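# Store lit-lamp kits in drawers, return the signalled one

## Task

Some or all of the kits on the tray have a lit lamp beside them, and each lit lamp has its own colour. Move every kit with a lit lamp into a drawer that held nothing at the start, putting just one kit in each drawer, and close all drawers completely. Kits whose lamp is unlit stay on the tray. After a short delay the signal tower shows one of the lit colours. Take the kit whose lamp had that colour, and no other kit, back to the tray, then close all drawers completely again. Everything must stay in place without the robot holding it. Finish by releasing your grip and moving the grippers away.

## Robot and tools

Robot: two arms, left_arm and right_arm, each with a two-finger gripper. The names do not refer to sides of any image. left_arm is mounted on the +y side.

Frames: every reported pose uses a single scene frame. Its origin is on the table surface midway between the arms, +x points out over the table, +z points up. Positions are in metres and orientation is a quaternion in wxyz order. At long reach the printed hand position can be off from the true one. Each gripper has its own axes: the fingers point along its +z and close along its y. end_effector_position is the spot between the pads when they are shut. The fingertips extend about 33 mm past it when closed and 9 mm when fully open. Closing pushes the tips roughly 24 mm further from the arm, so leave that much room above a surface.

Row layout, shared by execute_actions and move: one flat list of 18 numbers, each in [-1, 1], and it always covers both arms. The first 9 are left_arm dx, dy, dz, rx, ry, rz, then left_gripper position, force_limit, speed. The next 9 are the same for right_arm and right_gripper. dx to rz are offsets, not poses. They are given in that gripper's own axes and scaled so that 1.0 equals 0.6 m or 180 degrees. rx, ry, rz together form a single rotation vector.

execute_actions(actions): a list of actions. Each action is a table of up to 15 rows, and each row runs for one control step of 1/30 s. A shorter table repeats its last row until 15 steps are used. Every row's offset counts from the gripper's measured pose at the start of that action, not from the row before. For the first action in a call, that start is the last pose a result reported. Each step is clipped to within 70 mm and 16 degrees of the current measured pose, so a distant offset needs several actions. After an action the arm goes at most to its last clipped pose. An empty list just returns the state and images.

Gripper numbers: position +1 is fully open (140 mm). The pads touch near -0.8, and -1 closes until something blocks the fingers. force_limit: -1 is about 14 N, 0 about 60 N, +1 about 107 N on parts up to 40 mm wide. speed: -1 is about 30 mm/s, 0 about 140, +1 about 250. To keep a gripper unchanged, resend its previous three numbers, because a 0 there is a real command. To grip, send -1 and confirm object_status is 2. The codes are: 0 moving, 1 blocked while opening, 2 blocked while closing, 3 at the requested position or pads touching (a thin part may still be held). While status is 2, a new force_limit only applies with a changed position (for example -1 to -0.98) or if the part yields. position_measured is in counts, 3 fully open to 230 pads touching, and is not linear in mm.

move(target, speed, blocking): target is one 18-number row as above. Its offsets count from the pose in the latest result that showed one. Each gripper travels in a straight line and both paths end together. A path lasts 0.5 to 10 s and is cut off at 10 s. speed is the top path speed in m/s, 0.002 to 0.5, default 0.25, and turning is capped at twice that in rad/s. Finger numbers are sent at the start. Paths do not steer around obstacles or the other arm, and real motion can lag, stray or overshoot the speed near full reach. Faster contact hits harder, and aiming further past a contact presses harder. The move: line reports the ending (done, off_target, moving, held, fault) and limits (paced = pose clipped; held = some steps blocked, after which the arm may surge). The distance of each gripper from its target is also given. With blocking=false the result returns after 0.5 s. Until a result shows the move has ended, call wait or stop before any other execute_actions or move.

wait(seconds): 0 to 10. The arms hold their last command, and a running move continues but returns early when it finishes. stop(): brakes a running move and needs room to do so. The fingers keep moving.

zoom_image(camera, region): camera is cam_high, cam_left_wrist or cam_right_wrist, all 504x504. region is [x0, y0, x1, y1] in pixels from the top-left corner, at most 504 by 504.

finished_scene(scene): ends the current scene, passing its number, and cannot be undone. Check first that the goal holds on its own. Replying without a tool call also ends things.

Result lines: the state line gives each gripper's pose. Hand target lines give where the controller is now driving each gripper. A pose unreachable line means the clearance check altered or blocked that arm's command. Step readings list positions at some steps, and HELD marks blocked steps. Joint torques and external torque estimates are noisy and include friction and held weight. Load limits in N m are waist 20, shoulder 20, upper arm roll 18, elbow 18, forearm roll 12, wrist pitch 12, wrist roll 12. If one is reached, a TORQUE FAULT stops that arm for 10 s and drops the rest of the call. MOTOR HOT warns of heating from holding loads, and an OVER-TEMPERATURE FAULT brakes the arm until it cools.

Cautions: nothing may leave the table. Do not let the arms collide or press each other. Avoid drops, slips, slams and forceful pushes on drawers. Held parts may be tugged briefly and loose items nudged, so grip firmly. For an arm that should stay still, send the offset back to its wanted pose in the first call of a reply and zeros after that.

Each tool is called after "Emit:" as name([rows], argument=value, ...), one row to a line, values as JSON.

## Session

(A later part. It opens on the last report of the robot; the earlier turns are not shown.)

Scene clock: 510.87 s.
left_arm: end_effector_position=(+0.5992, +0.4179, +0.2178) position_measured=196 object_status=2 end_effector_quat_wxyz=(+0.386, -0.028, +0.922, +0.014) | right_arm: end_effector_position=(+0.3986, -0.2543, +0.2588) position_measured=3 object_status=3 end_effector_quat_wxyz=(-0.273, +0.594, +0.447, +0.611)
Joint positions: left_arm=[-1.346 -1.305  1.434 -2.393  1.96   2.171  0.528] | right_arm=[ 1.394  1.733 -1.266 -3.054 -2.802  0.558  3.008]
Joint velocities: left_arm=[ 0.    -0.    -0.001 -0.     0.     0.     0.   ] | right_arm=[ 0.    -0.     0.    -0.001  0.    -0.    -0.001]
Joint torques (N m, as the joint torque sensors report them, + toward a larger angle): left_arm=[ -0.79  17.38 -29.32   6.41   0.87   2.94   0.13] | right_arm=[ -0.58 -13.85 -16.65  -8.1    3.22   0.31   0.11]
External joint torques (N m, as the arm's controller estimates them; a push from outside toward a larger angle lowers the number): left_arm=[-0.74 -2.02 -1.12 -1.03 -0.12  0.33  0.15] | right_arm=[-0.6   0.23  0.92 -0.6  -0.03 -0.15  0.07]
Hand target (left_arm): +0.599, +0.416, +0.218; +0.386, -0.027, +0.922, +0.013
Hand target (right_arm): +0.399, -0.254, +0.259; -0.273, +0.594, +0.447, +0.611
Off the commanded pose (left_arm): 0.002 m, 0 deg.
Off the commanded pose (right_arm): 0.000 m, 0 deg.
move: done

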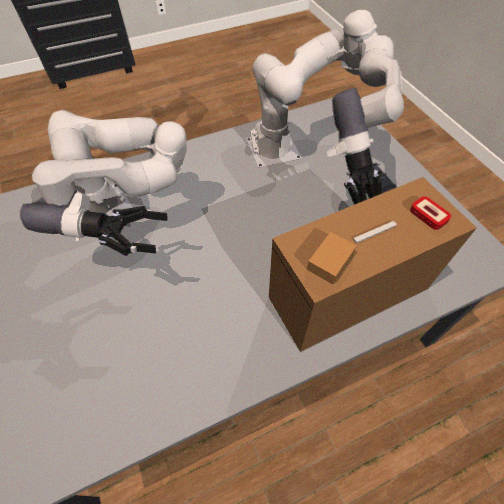

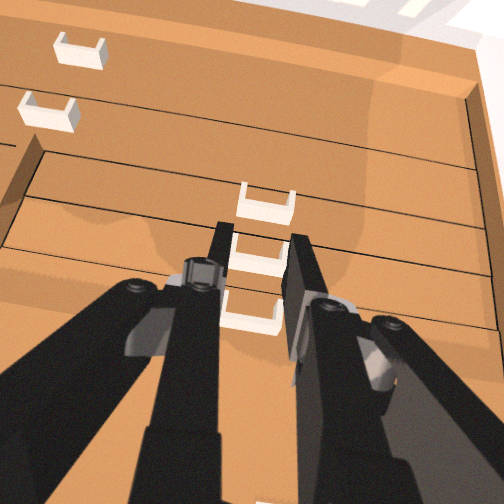

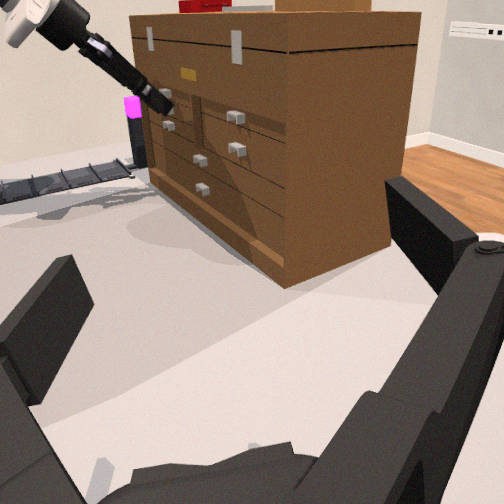

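Emit:
move(target=[0.155,0.012,-0.165,0,0,0,-0.98,0.4,0,0,0,0,0,0,0,1,0,0], speed=0.07)

Emit:
move(target=[0,0,0,0,0,0,-0.17,0,0,0,0,0,0,0,0,1,0,0])

Emit:
move(target=[-0.04,0,-0.11,0,0,0,-0.17,0,0,0,0,0,0,0,0,1,0,0], speed=0.15)

Emit:
move(target=[-0.115,-0.1,0.115,-0.01,0.205,0,-0.17,0,0,0,0,0,0,0,0,1,0,0], speed=0.2)

Scene clock: 516.20 s.
left_arm: end_effector_position=(+0.4600, +0.4136, +0.2143) position_measured=196 object_status=2 end_effector_quat_wxyz=(+0.379, -0.025, +0.925, +0.012) | right_arm: end_effector_position=(+0.3986, -0.2543, +0.2588) position_measured=3 object_status=3 end_effector_quat_wxyz=(-0.273, +0.594, +0.447, +0.611)
Joint positions: left_arm=[-0.91  -1.361  1.28  -2.809  1.875  2.176  0.554] | right_arm=[ 1.394  1.733 -1.266 -3.054 -2.802  0.558  3.008]
Joint velocities: left_arm=[ 0.008  0.001 -0.003 -0.003 -0.01   0.003  0.017] | right_arm=[-0.    -0.001 -0.     0.    -0.001 -0.001 -0.002]
Joint torques (N m, as the joint torque sensors report them, + toward a larger angle): left_arm=[  6.35   8.14 -25.81  11.56   1.17   2.59   0.14] | right_arm=[ -0.7  -13.8  -16.47  -8.15   3.19   0.31   0.11]
External joint torques (N m, as the arm's controller estimates them; a push from outside toward a larger angle lowers the number): left_arm=[ 6.44 -3.79 -4.99  2.64  0.2  -0.06  0.15] | right_arm=[-0.72  0.3   1.1  -0.68 -0.05 -0.15  0.07]
Hand target (left_arm): +0.462, +0.421, +0.220; +0.383, -0.028, +0.923, +0.016
Hand target (right_arm): +0.399, -0.254, +0.259; -0.273, +0.594, +0.447, +0.611
Off the commanded pose (left_arm): 0.008 m, 1 deg.
Off the commanded pose (right_arm): 0.000 m, 0 deg.
move: off_target (left_arm)

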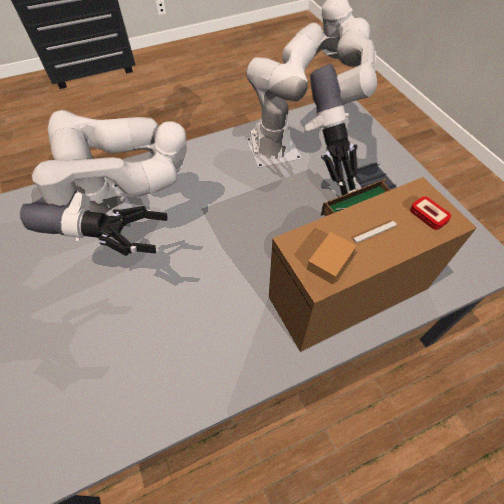

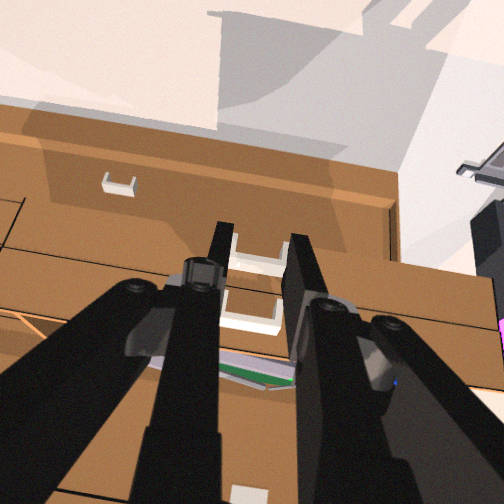

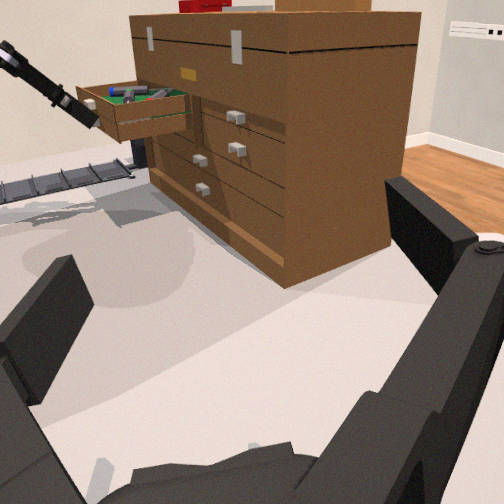

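Scene clock: 516.70 s.
left_arm: end_effector_position=(+0.4599, +0.4135, +0.2140) position_measured=150 object_status=3 end_effector_quat_wxyz=(+0.379, -0.025, +0.925, +0.012) | right_arm: end_effector_position=(+0.3986, -0.2543, +0.2588) position_measured=3 object_status=3 end_effector_quat_wxyz=(-0.273, +0.594, +0.447, +0.611)
Joint positions: left_arm=[-0.91  -1.361  1.28  -2.809  1.875  2.176  0.554] | right_arm=[ 1.394  1.733 -1.266 -3.054 -2.802  0.558  3.008]
Joint velocities: left_arm=[ 0.001  0.001  0.001 -0.001 -0.    -0.    -0.001] | right_arm=[-0.002  0.    -0.001  0.     0.001  0.    -0.   ]
Joint torques (N m, as the joint torque sensors report them, + toward a larger angle): left_arm=[ -0.19  10.22 -22.26   9.6    0.92   2.66   0.04] | right_arm=[ -0.39 -13.58 -16.38  -8.29   3.2    0.28   0.17]
External joint torques (N m, as the arm's controller estimates them; a push from outside toward a larger angle lowers the number): left_arm=[-0.24 -1.72 -1.45  0.7  -0.04  0.02  0.06] | right_arm=[-0.35  0.5   1.19 -0.77 -0.04 -0.19  0.13]
Hand target (left_arm): +0.460, +0.414, +0.214; +0.379, -0.025, +0.925, +0.012
Hand target (right_arm): +0.399, -0.254, +0.259; -0.273, +0.594, +0.447, +0.611
Off the commanded pose (left_arm): 0.000 m, 0 deg.
Off the commanded pose (right_arm): 0.000 m, 0 deg.
move: done

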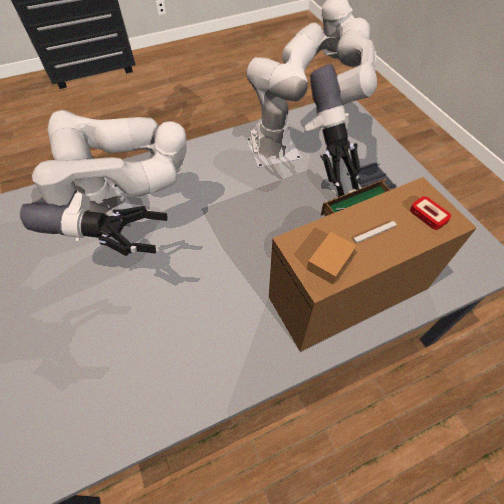

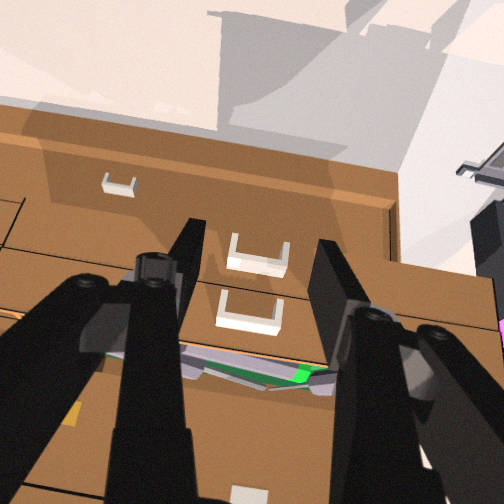

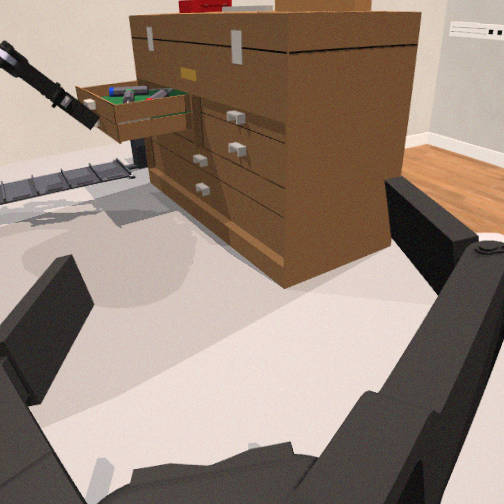

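Scene clock: 517.70 s.
left_arm: end_effector_position=(+0.4322, +0.4124, +0.2803) position_measured=150 object_status=3 end_effector_quat_wxyz=(+0.381, -0.031, +0.924, +0.008) | right_arm: end_effector_position=(+0.3986, -0.2543, +0.2588) position_measured=3 object_status=3 end_effector_quat_wxyz=(-0.273, +0.594, +0.447, +0.611)
Joint positions: left_arm=[-0.815 -1.409  1.035 -2.835  1.604  2.118  0.646] | right_arm=[ 1.394  1.733 -1.266 -3.054 -2.802  0.558  3.008]
Joint velocities: left_arm=[-0.     0.    -0.003 -0.    -0.016 -0.006  0.039] | right_arm=[ 0.001 -0.001  0.001  0.001  0.002 -0.001  0.   ]
Joint torques (N m, as the joint torque sensors report them, + toward a larger angle): left_arm=[  2.1    9.58 -20.78  11.12  -0.09   2.4    0.29] | right_arm=[ -0.67 -13.42 -16.61  -8.25   3.19   0.32   0.15]
External joint torques (N m, as the arm's controller estimates them; a push from outside toward a larger angle lowers the number): left_arm=[ 2.12 -1.7  -2.13 -1.82 -1.17 -0.41  0.31] | right_arm=[-0.69  0.69  0.96 -0.77 -0.05 -0.14  0.11]
Hand target (left_arm): +0.430, +0.413, +0.279; +0.378, -0.025, +0.925, +0.011
Hand target (right_arm): +0.399, -0.254, +0.259; -0.273, +0.594, +0.447, +0.611
Off the commanded pose (left_arm): 0.003 m, 1 deg.
Off the commanded pose (right_arm): 0.000 m, 0 deg.
move: done

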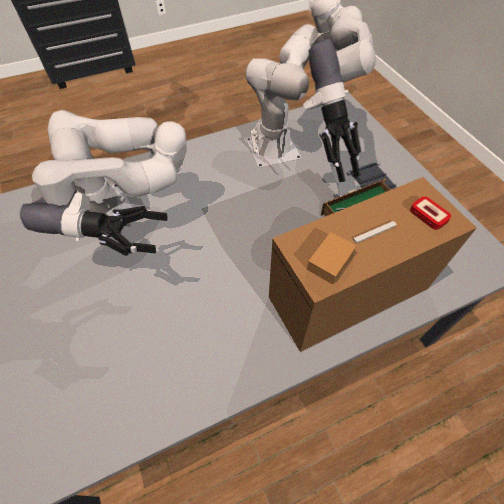

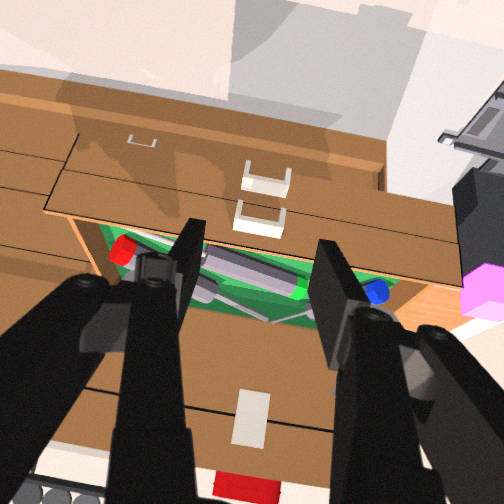

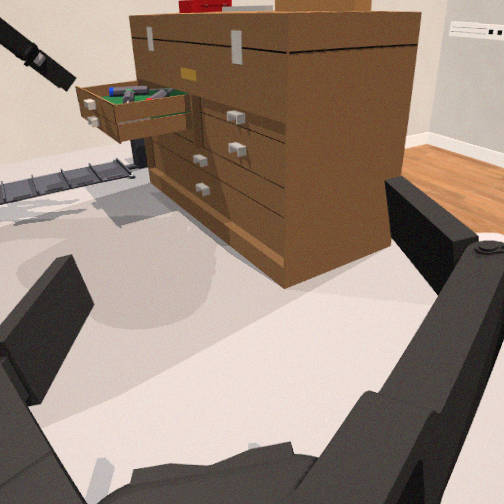

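Scene clock: 519.97 s.
left_arm: end_effector_position=(+0.5336, +0.3507, +0.2848) position_measured=150 object_status=3 end_effector_quat_wxyz=(+0.076, -0.038, +0.996, +0.012) | right_arm: end_effector_position=(+0.3986, -0.2543, +0.2588) position_measured=3 object_status=3 end_effector_quat_wxyz=(-0.273, +0.594, +0.447, +0.611)
Joint positions: left_arm=[-1.657 -0.911  1.306 -1.922  0.983  1.688  0.83 ] | right_arm=[ 1.394  1.733 -1.266 -3.054 -2.802  0.558  3.008]
Joint velocities: left_arm=[-0.003  0.     0.002  0.002 -0.001 -0.018  0.022] | right_arm=[-0.     0.     0.001  0.001  0.001 -0.001 -0.001]
Joint torques (N m, as the joint torque sensors report them, + toward a larger angle): left_arm=[ -2.04  17.91 -25.56  16.2   -0.02   2.27   0.21] | right_arm=[ -0.31 -13.76 -16.77  -8.2    3.19   0.31   0.15]
External joint torques (N m, as the arm's controller estimates them; a push from outside toward a larger angle lowers the number): left_arm=[-2.23 -2.89 -0.89  0.62 -1.06 -0.39  0.22] | right_arm=[-0.32  0.3   0.76 -0.73 -0.04 -0.15  0.11]
Hand target (left_arm): +0.532, +0.351, +0.284; +0.072, -0.033, +0.997, +0.011
Hand target (right_arm): +0.399, -0.254, +0.259; -0.273, +0.594, +0.447, +0.611
Off the commanded pose (left_arm): 0.009 m, 1 deg.
Off the commanded pose (right_arm): 0.000 m, 0 deg.
move: off_target (left_arm)

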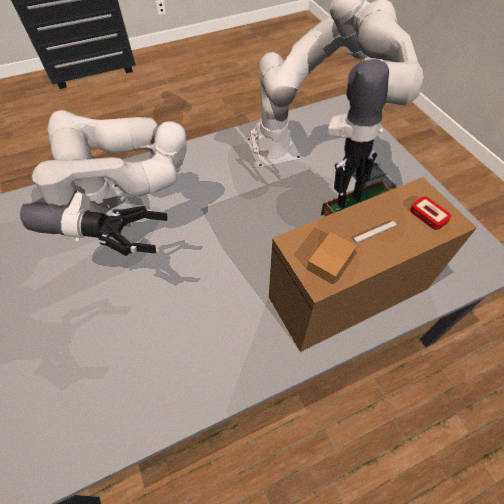

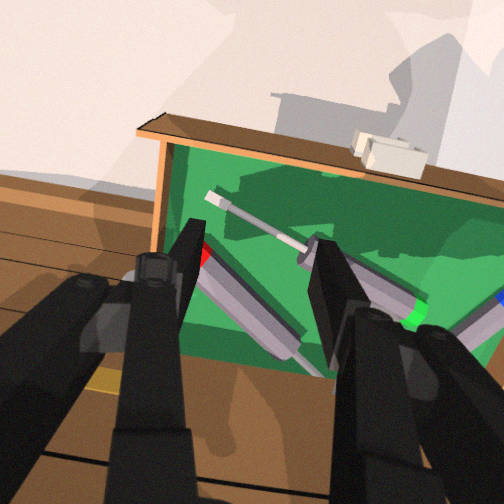

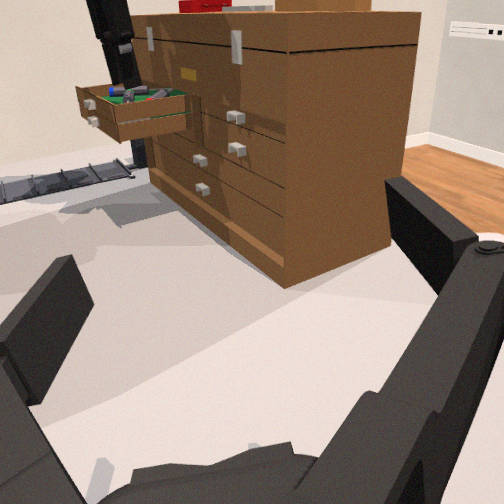

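Emit:
move(target=[0.185,0.115,-0.03,0.005,-0.205,0.02,-1,0,0,0,0,0,0,0,0,1,0,0], speed=0.2)

Scene clock: 527.90 s.
left_arm: end_effector_position=(+0.4162, +0.4193, +0.2836) position_measured=233 object_status=3 end_effector_quat_wxyz=(+0.380, -0.010, +0.925, +0.019) | right_arm: end_effector_position=(+0.3986, -0.2543, +0.2588) position_measured=3 object_status=3 end_effector_quat_wxyz=(-0.273, +0.594, +0.447, +0.611)
Joint positions: left_arm=[-0.777 -1.493  1.013 -2.873  1.582  2.061  0.737] | right_arm=[ 1.394  1.733 -1.266 -3.054 -2.802  0.558  3.008]
Joint velocities: left_arm=[ 0.001 -0.005  0.003 -0.001  0.013  0.005  0.01 ] | right_arm=[ 0.001 -0.     0.001 -0.001  0.     0.001 -0.001]
Joint torques (N m, as the joint torque sensors report them, + toward a larger angle): left_arm=[  1.09   9.42 -17.52  11.1    2.12   3.24   0.35] | right_arm=[ -0.59 -13.73 -16.83  -8.13   3.19   0.3    0.13]
External joint torques (N m, as the arm's controller estimates them; a push from outside toward a larger angle lowers the number): left_arm=[ 1.09 -2.49  0.49 -1.42  0.93  0.4   0.37] | right_arm=[-0.61  0.35  0.75 -0.58 -0.06 -0.17  0.09]
Hand target (left_arm): +0.416, +0.419, +0.284; +0.383, -0.006, +0.924, +0.020
Hand target (right_arm): +0.399, -0.254, +0.259; -0.273, +0.594, +0.447, +0.611
Off the commanded pose (left_arm): 0.009 m, 1 deg.
Off the commanded pose (right_arm): 0.000 m, 0 deg.
move: off_target (left_arm)

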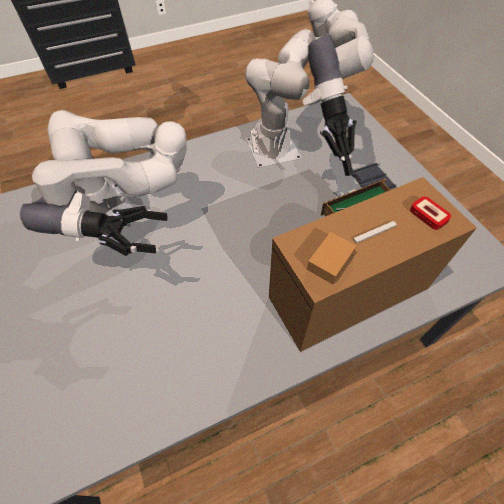

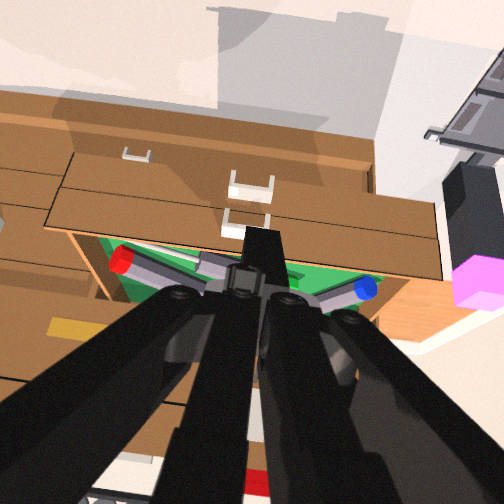

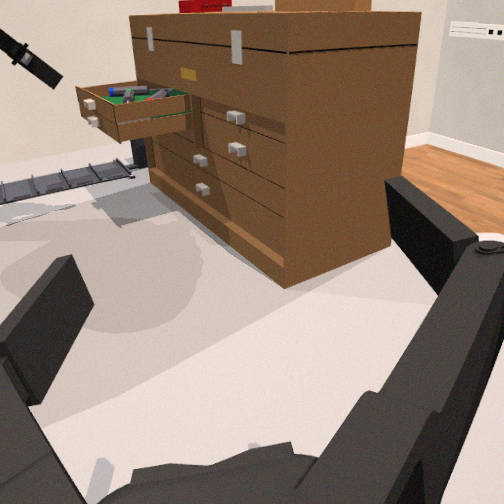

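Emit:
move(target=[0.034,-0.014,0.053,0.013,0,0,-1,0,0,0,0,0,0,0,0,1,0,0], speed=0.1)

Emit:
move(target=[-0.2,0,0.203,0,0,0,-1,0,0,0,0,0,0,0,0,1,0,0], speed=0.05)

Emit:
zoom_image(camera="cam_right_wrist", region=[70,50,220,200])

Scene clock: 531.63 s.
left_arm: end_effector_position=(+0.4236, +0.4151, +0.2444) position_measured=233 object_status=3 end_effector_quat_wxyz=(+0.377, -0.003, +0.926, +0.003) | right_arm: end_effector_position=(+0.3986, -0.2543, +0.2588) position_measured=3 object_status=3 end_effector_quat_wxyz=(-0.273, +0.594, +0.447, +0.611)
Joint positions: left_arm=[-0.78  -1.496  1.166 -2.891  1.711  2.115  0.73 ] | right_arm=[ 1.394  1.733 -1.266 -3.054 -2.802  0.558  3.008]
Joint velocities: left_arm=[-0.001 -0.002  0.003 -0.001  0.015  0.011 -0.009] | right_arm=[-0.     0.     0.001  0.    -0.001 -0.001 -0.001]
Joint torques (N m, as the joint torque sensors report them, + toward a larger angle): left_arm=[ -1.35   9.12 -18.81   8.42   1.96   3.18  -0.04] | right_arm=[ -0.46 -13.87 -16.6   -8.16   3.21   0.33   0.14]
External joint torques (N m, as the arm's controller estimates them; a push from outside toward a larger angle lowers the number): left_arm=[-1.36 -2.7   0.11 -1.2   0.87  0.29 -0.02] | right_arm=[-0.4   0.19  0.93 -0.61 -0.02 -0.14  0.1 ]
Hand target (left_arm): +0.424, +0.412, +0.245; +0.380, -0.002, +0.925, +0.001
Hand target (right_arm): +0.399, -0.254, +0.259; -0.273, +0.594, +0.447, +0.611
Off the commanded pose (left_arm): 0.004 m, 1 deg.
Off the commanded pose (right_arm): 0.000 m, 0 deg.
move: off_target (left_arm)

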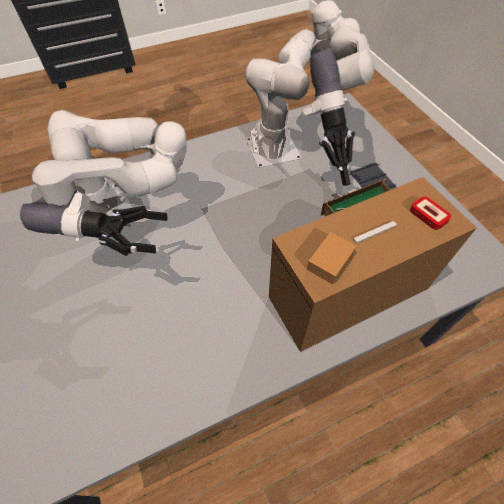

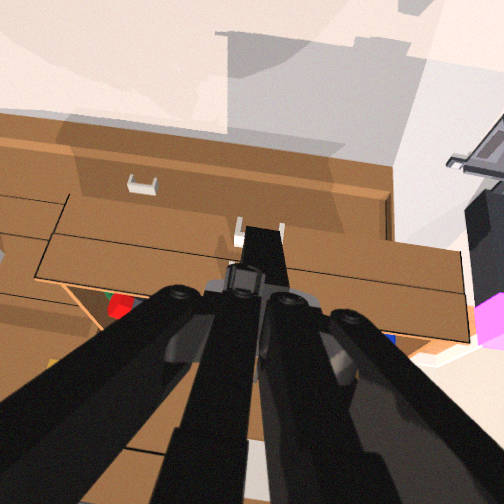

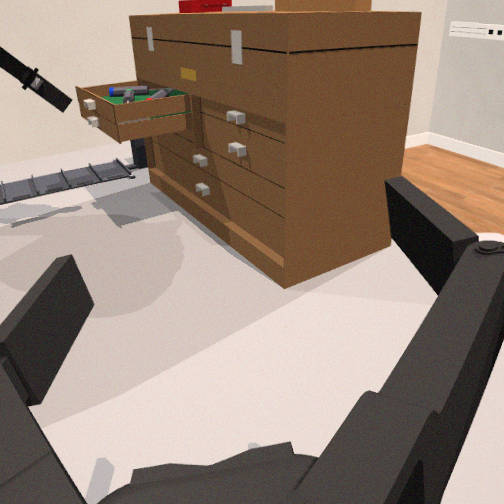

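Scene clock: 535.30 s.
left_arm: end_effector_position=(+0.5912, +0.4116, +0.2454) position_measured=233 object_status=3 end_effector_quat_wxyz=(+0.380, -0.005, +0.925, +0.002) | right_arm: end_effector_position=(+0.3986, -0.2543, +0.2588) position_measured=3 object_status=3 end_effector_quat_wxyz=(-0.273, +0.594, +0.447, +0.611)
Joint positions: left_arm=[-1.332 -1.373  1.356 -2.398  1.875  2.111  0.646] | right_arm=[ 1.394  1.733 -1.266 -3.054 -2.802  0.558  3.008]
Joint velocities: left_arm=[-0.005  0.    -0.004  0.002 -0.001 -0.012  0.001] | right_arm=[-0.     0.001 -0.     0.     0.     0.     0.001]
Joint torques (N m, as the joint torque sensors report them, + toward a larger angle): left_arm=[ -6.61  16.88 -24.18  12.71   2.83   3.93   0.2 ] | right_arm=[ -0.39 -13.83 -16.82  -8.     3.2    0.31   0.13]
External joint torques (N m, as the arm's controller estimates them; a push from outside toward a larger angle lowers the number): left_arm=[-6.71 -2.6   3.96  5.61  1.73  1.16  0.22] | right_arm=[-0.41  0.25  0.73 -0.54 -0.03 -0.15  0.09]
Hand target (left_arm): +0.596, +0.411, +0.244; +0.381, -0.003, +0.925, +0.002
Hand target (right_arm): +0.399, -0.254, +0.259; -0.273, +0.594, +0.447, +0.611
Off the commanded pose (left_arm): 0.007 m, 0 deg.
Off the commanded pose (right_arm): 0.000 m, 0 deg.
move: off_target (left_arm)

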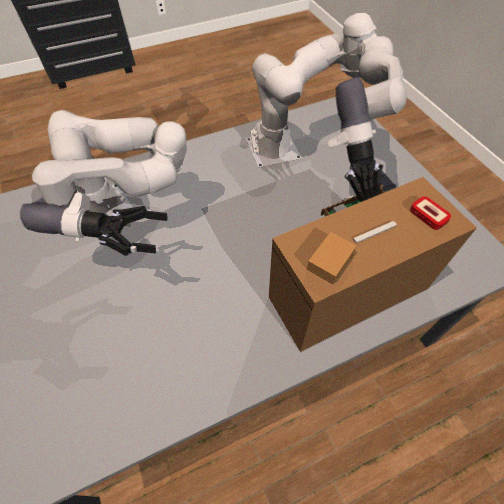

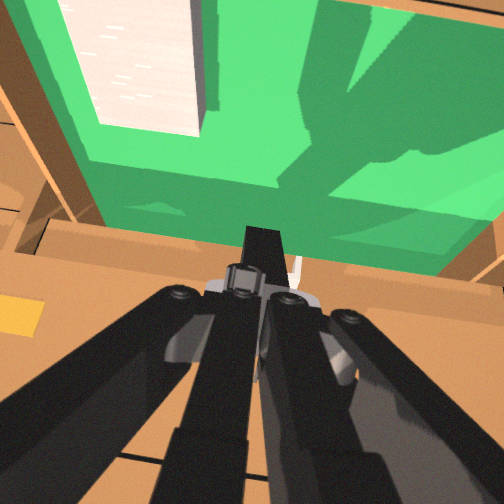

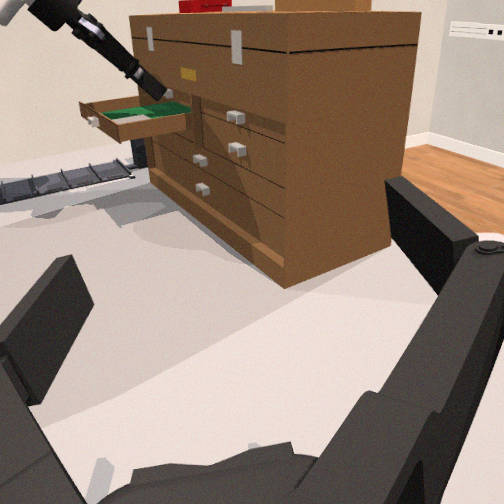

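Region (70, 50, 220, 200) of cam_right_wrist's 504x504 image, scaled by 3.360, with more detail than that image has.

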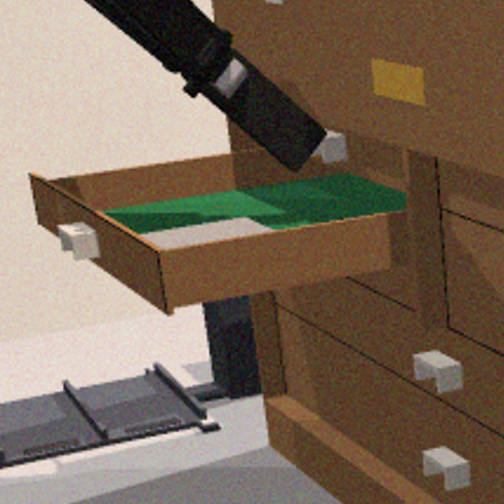

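Emit:
move(target=[0.03,-0.1,-0.118,0,0.205,0,-0.17,0,0,0,0,0,0,0,0,1,0,0], speed=0.12)

Scene clock: 540.27 s.
left_arm: end_effector_position=(+0.5289, +0.3484, +0.2868) position_measured=150 object_status=3 end_effector_quat_wxyz=(+0.072, -0.006, +0.997, -0.000) | right_arm: end_effector_position=(+0.3986, -0.2543, +0.2588) position_measured=3 object_status=3 end_effector_quat_wxyz=(-0.273, +0.594, +0.447, +0.611)
Joint positions: left_arm=[-1.698 -1.073  1.243 -1.915  1.086  1.574  0.843] | right_arm=[ 1.394  1.733 -1.266 -3.054 -2.802  0.558  3.008]
Joint velocities: left_arm=[-0.004  0.     0.001  0.001  0.001 -0.014  0.008] | right_arm=[ 0.    -0.001 -0.     0.    -0.001  0.    -0.   ]
Joint torques (N m, as the joint torque sensors report them, + toward a larger angle): left_arm=[ -0.92  21.98 -27.73  12.74  -0.16   2.31   0.32] | right_arm=[ -0.42 -13.46 -16.65  -7.95   3.18   0.33   0.15]
External joint torques (N m, as the arm's controller estimates them; a push from outside toward a larger angle lowers the number): left_arm=[-0.86 -2.11 -0.55  0.48 -1.18 -0.39  0.33] | right_arm=[-0.44  0.64  0.91 -0.45 -0.06 -0.14  0.12]
Hand target (left_arm): +0.528, +0.348, +0.286; +0.068, -0.003, +0.998, -0.000
Hand target (right_arm): +0.399, -0.254, +0.259; -0.273, +0.594, +0.447, +0.611
Off the commanded pose (left_arm): 0.004 m, 1 deg.
Off the commanded pose (right_arm): 0.000 m, 0 deg.
move: off_target (left_arm)

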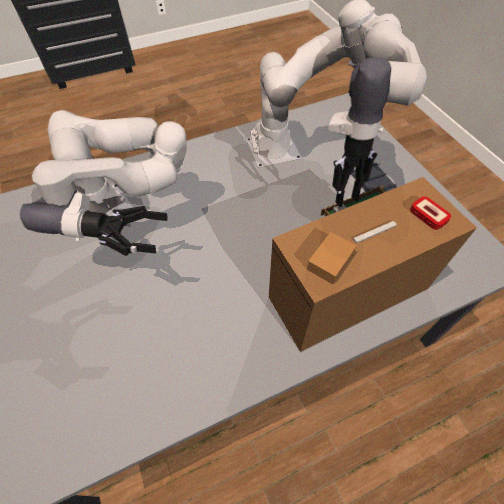

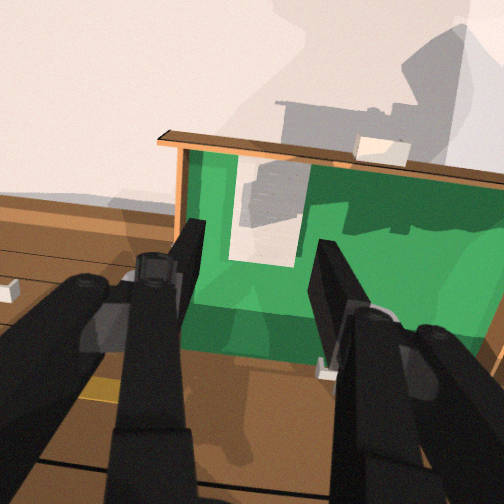

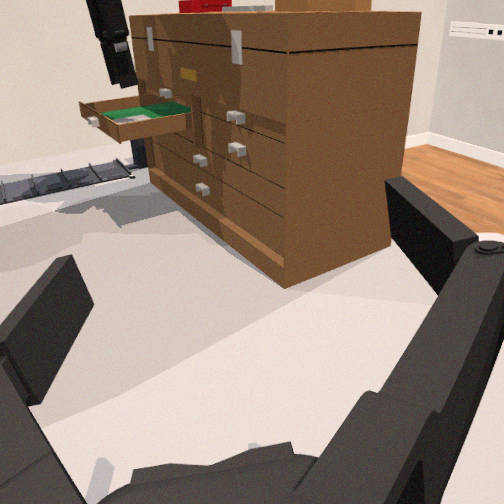

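Emit:
move(target=[0.015,0.008,0.062,0,0,0,-0.2,0,0,0,0,0,0,0,0,1,0,0], speed=0.05)

Scene clock: 542.87 s.
left_arm: end_effector_position=(+0.5241, +0.3523, +0.2492) position_measured=154 object_status=3 end_effector_quat_wxyz=(+0.069, -0.002, +0.998, +0.001) | right_arm: end_effector_position=(+0.3986, -0.2543, +0.2588) position_measured=3 object_status=3 end_effector_quat_wxyz=(-0.273, +0.594, +0.447, +0.611)
Joint positions: left_arm=[-1.67  -1.107  1.285 -1.991  1.127  1.626  0.832] | right_arm=[ 1.394  1.733 -1.266 -3.054 -2.802  0.558  3.008]
Joint velocities: left_arm=[-0.001  0.001  0.001 -0.002  0.005  0.017 -0.009] | right_arm=[ 0.     0.001  0.001 -0.     0.001  0.    -0.   ]
Joint torques (N m, as the joint torque sensors report them, + toward a larger angle): left_arm=[  1.89  20.92 -28.73  10.21   1.95   3.06  -0.22] | right_arm=[ -0.65 -13.79 -16.62  -8.23   3.17   0.32   0.13]
External joint torques (N m, as the arm's controller estimates them; a push from outside toward a larger angle lowers the number): left_arm=[ 1.87 -2.86 -1.01 -1.73  0.94  0.38 -0.22] | right_arm=[-0.66  0.29  0.96 -0.75 -0.08 -0.14  0.09]
Hand target (left_arm): +0.525, +0.353, +0.248; +0.072, -0.005, +0.997, +0.000
Hand target (right_arm): +0.399, -0.254, +0.259; -0.273, +0.594, +0.447, +0.611
Off the commanded pose (left_arm): 0.002 m, 1 deg.
Off the commanded pose (right_arm): 0.000 m, 0 deg.
move: done

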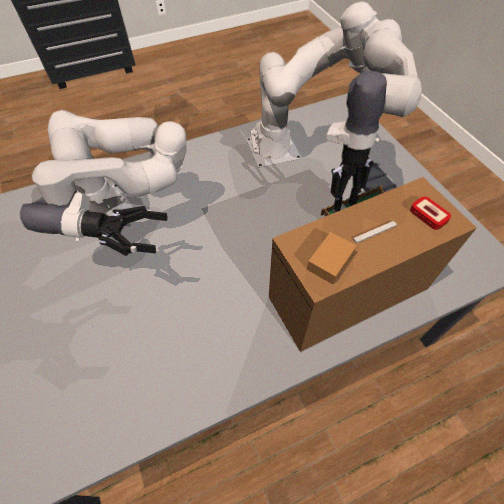

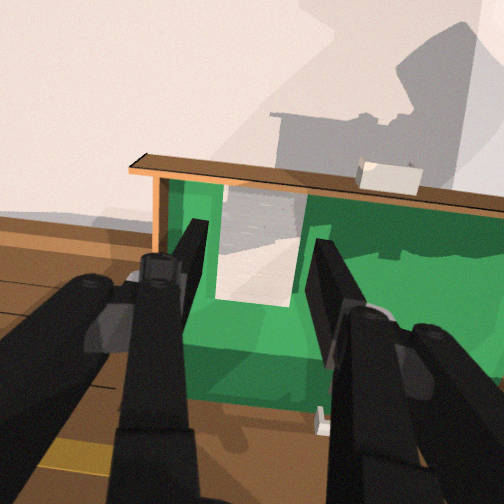

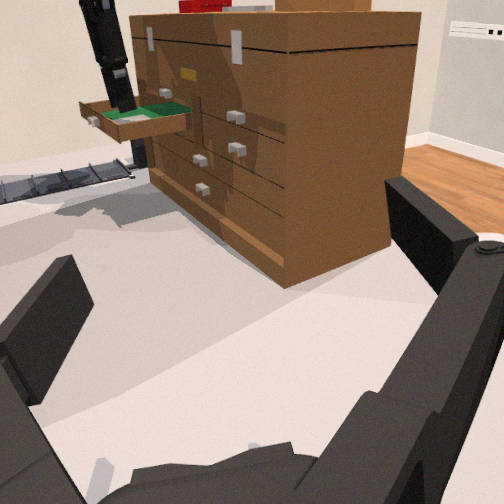

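Emit:
move(target=[-0.012,-0.004,0.04,0,0,0,-0.2,0,0,0,0,0,0,0,0,1,0,0], speed=0.03)

Emit:
move(target=[0,0,0,0,0,0,-1,0,0,0,0,0,0,0,0,1,0,0])

Emit:
zoom_image(camera="cam_right_wrist", region=[70,50,220,200])

Scene clock: 545.50 s.
left_arm: end_effector_position=(+0.5323, +0.3502, +0.2265) position_measured=154 object_status=3 end_effector_quat_wxyz=(+0.067, -0.001, +0.998, +0.001) | right_arm: end_effector_position=(+0.3986, -0.2543, +0.2588) position_measured=3 object_status=3 end_effector_quat_wxyz=(-0.273, +0.594, +0.447, +0.611)
Joint positions: left_arm=[-1.695 -1.111  1.338 -1.992  1.151  1.661  0.829] | right_arm=[ 1.394  1.733 -1.266 -3.054 -2.802  0.558  3.008]
Joint velocities: left_arm=[ 0.001  0.     0.001  0.002  0.002  0.013 -0.001] | right_arm=[-0.001  0.002  0.001 -0.001 -0.001 -0.    -0.   ]
Joint torques (N m, as the joint torque sensors report them, + toward a larger angle): left_arm=[ -1.76  22.03 -28.66  12.5    1.83   3.12   0.01] | right_arm=[ -0.58 -13.62 -16.58  -8.3    3.21   0.29   0.14]
External joint torques (N m, as the arm's controller estimates them; a push from outside toward a larger angle lowers the number): left_arm=[-1.76 -2.66 -0.34  0.83  0.83  0.44  0.02] | right_arm=[-0.55  0.42  0.96 -0.79 -0.02 -0.17  0.1 ]
Hand target (left_arm): +0.535, +0.349, +0.226; +0.070, -0.002, +0.998, +0.001
Hand target (right_arm): +0.399, -0.254, +0.259; -0.273, +0.594, +0.447, +0.611
Off the commanded pose (left_arm): 0.002 m, 0 deg.
Off the commanded pose (right_arm): 0.000 m, 0 deg.
move: done

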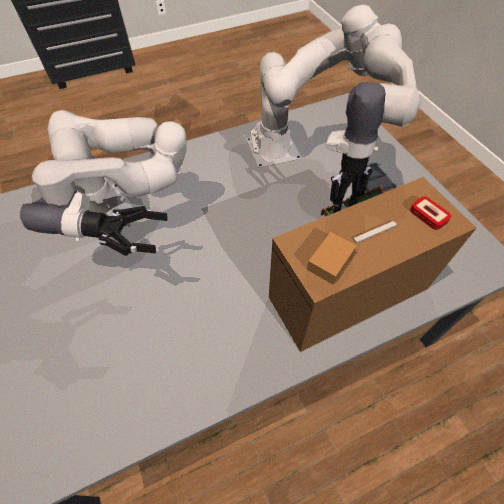

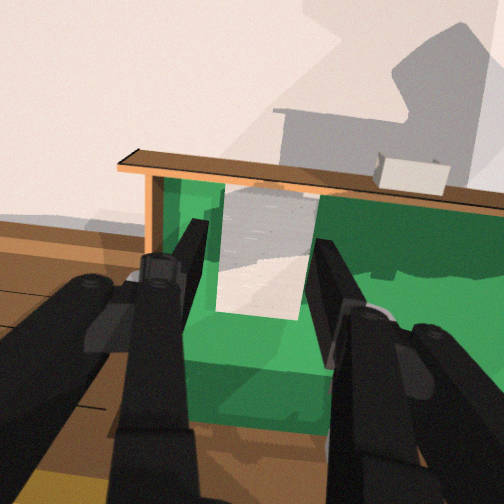

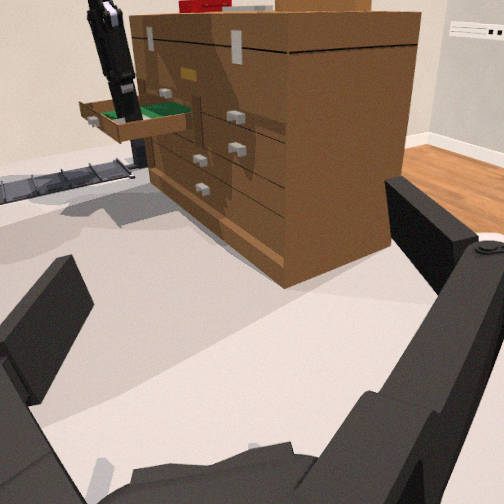

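Scene clock: 546.00 s.
left_arm: end_effector_position=(+0.5323, +0.3500, +0.2268) position_measured=175 object_status=2 end_effector_quat_wxyz=(+0.067, -0.001, +0.998, +0.001) | right_arm: end_effector_position=(+0.3986, -0.2543, +0.2588) position_measured=3 object_status=3 end_effector_quat_wxyz=(-0.273, +0.594, +0.447, +0.611)
Joint positions: left_arm=[-1.695 -1.111  1.337 -1.992  1.151  1.661  0.829] | right_arm=[ 1.394  1.733 -1.266 -3.054 -2.802  0.558  3.008]
Joint velocities: left_arm=[-0.001 -0.001 -0.001 -0.    -0.     0.001  0.001] | right_arm=[ 0.    -0.001  0.002 -0.001  0.001 -0.001 -0.001]
Joint torques (N m, as the joint torque sensors report them, + toward a larger angle): left_arm=[ -0.1   22.18 -30.22  11.27   0.84   2.66   0.15] | right_arm=[ -0.51 -13.79 -16.54  -8.17   3.19   0.31   0.14]
External joint torques (N m, as the arm's controller estimates them; a push from outside toward a larger angle lowers the number): left_arm=[-0.09 -2.42 -2.01 -0.32 -0.15 -0.01  0.15] | right_arm=[-0.47  0.3   1.01 -0.64 -0.05 -0.16  0.1 ]
Hand target (left_arm): +0.532, +0.350, +0.226; +0.067, -0.001, +0.998, +0.001
Hand target (right_arm): +0.399, -0.254, +0.259; -0.273, +0.594, +0.447, +0.611
Off the commanded pose (left_arm): 0.000 m, 0 deg.
Off the commanded pose (right_arm): 0.000 m, 0 deg.
move: done

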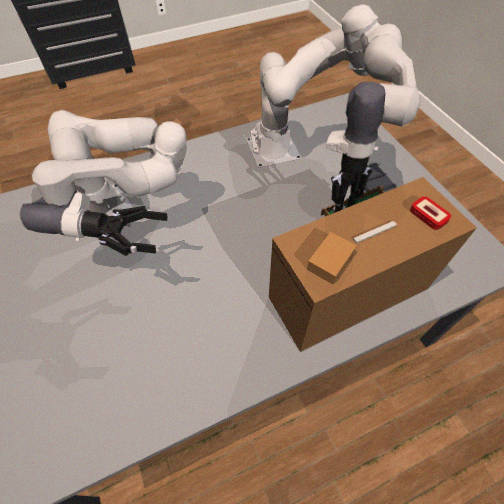

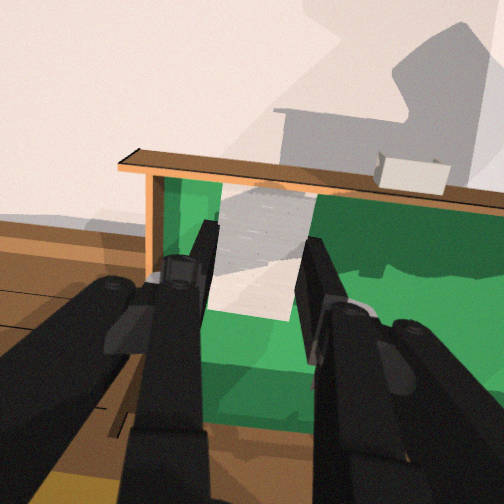

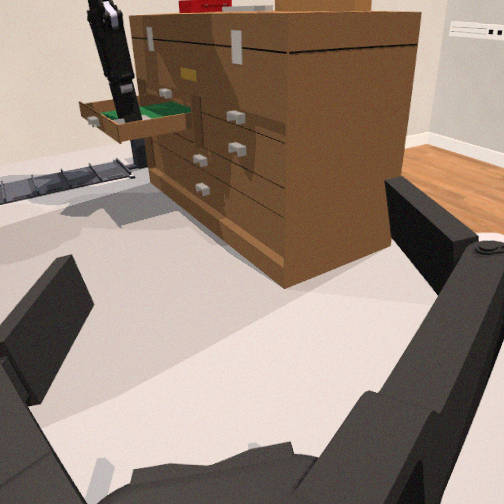

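Region (70, 50, 220, 200) of cam_right_wrist's 504x504 image, scaled by 3.360, with more detail than that image has.

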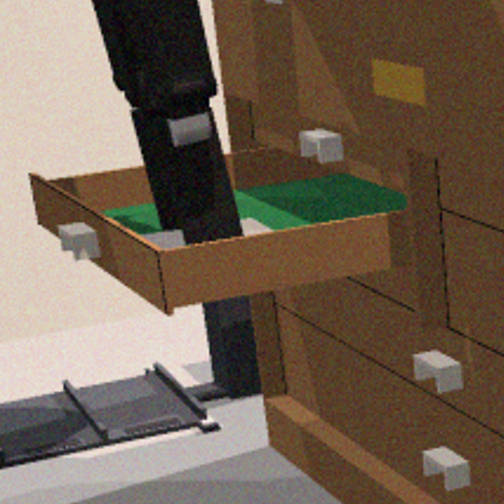

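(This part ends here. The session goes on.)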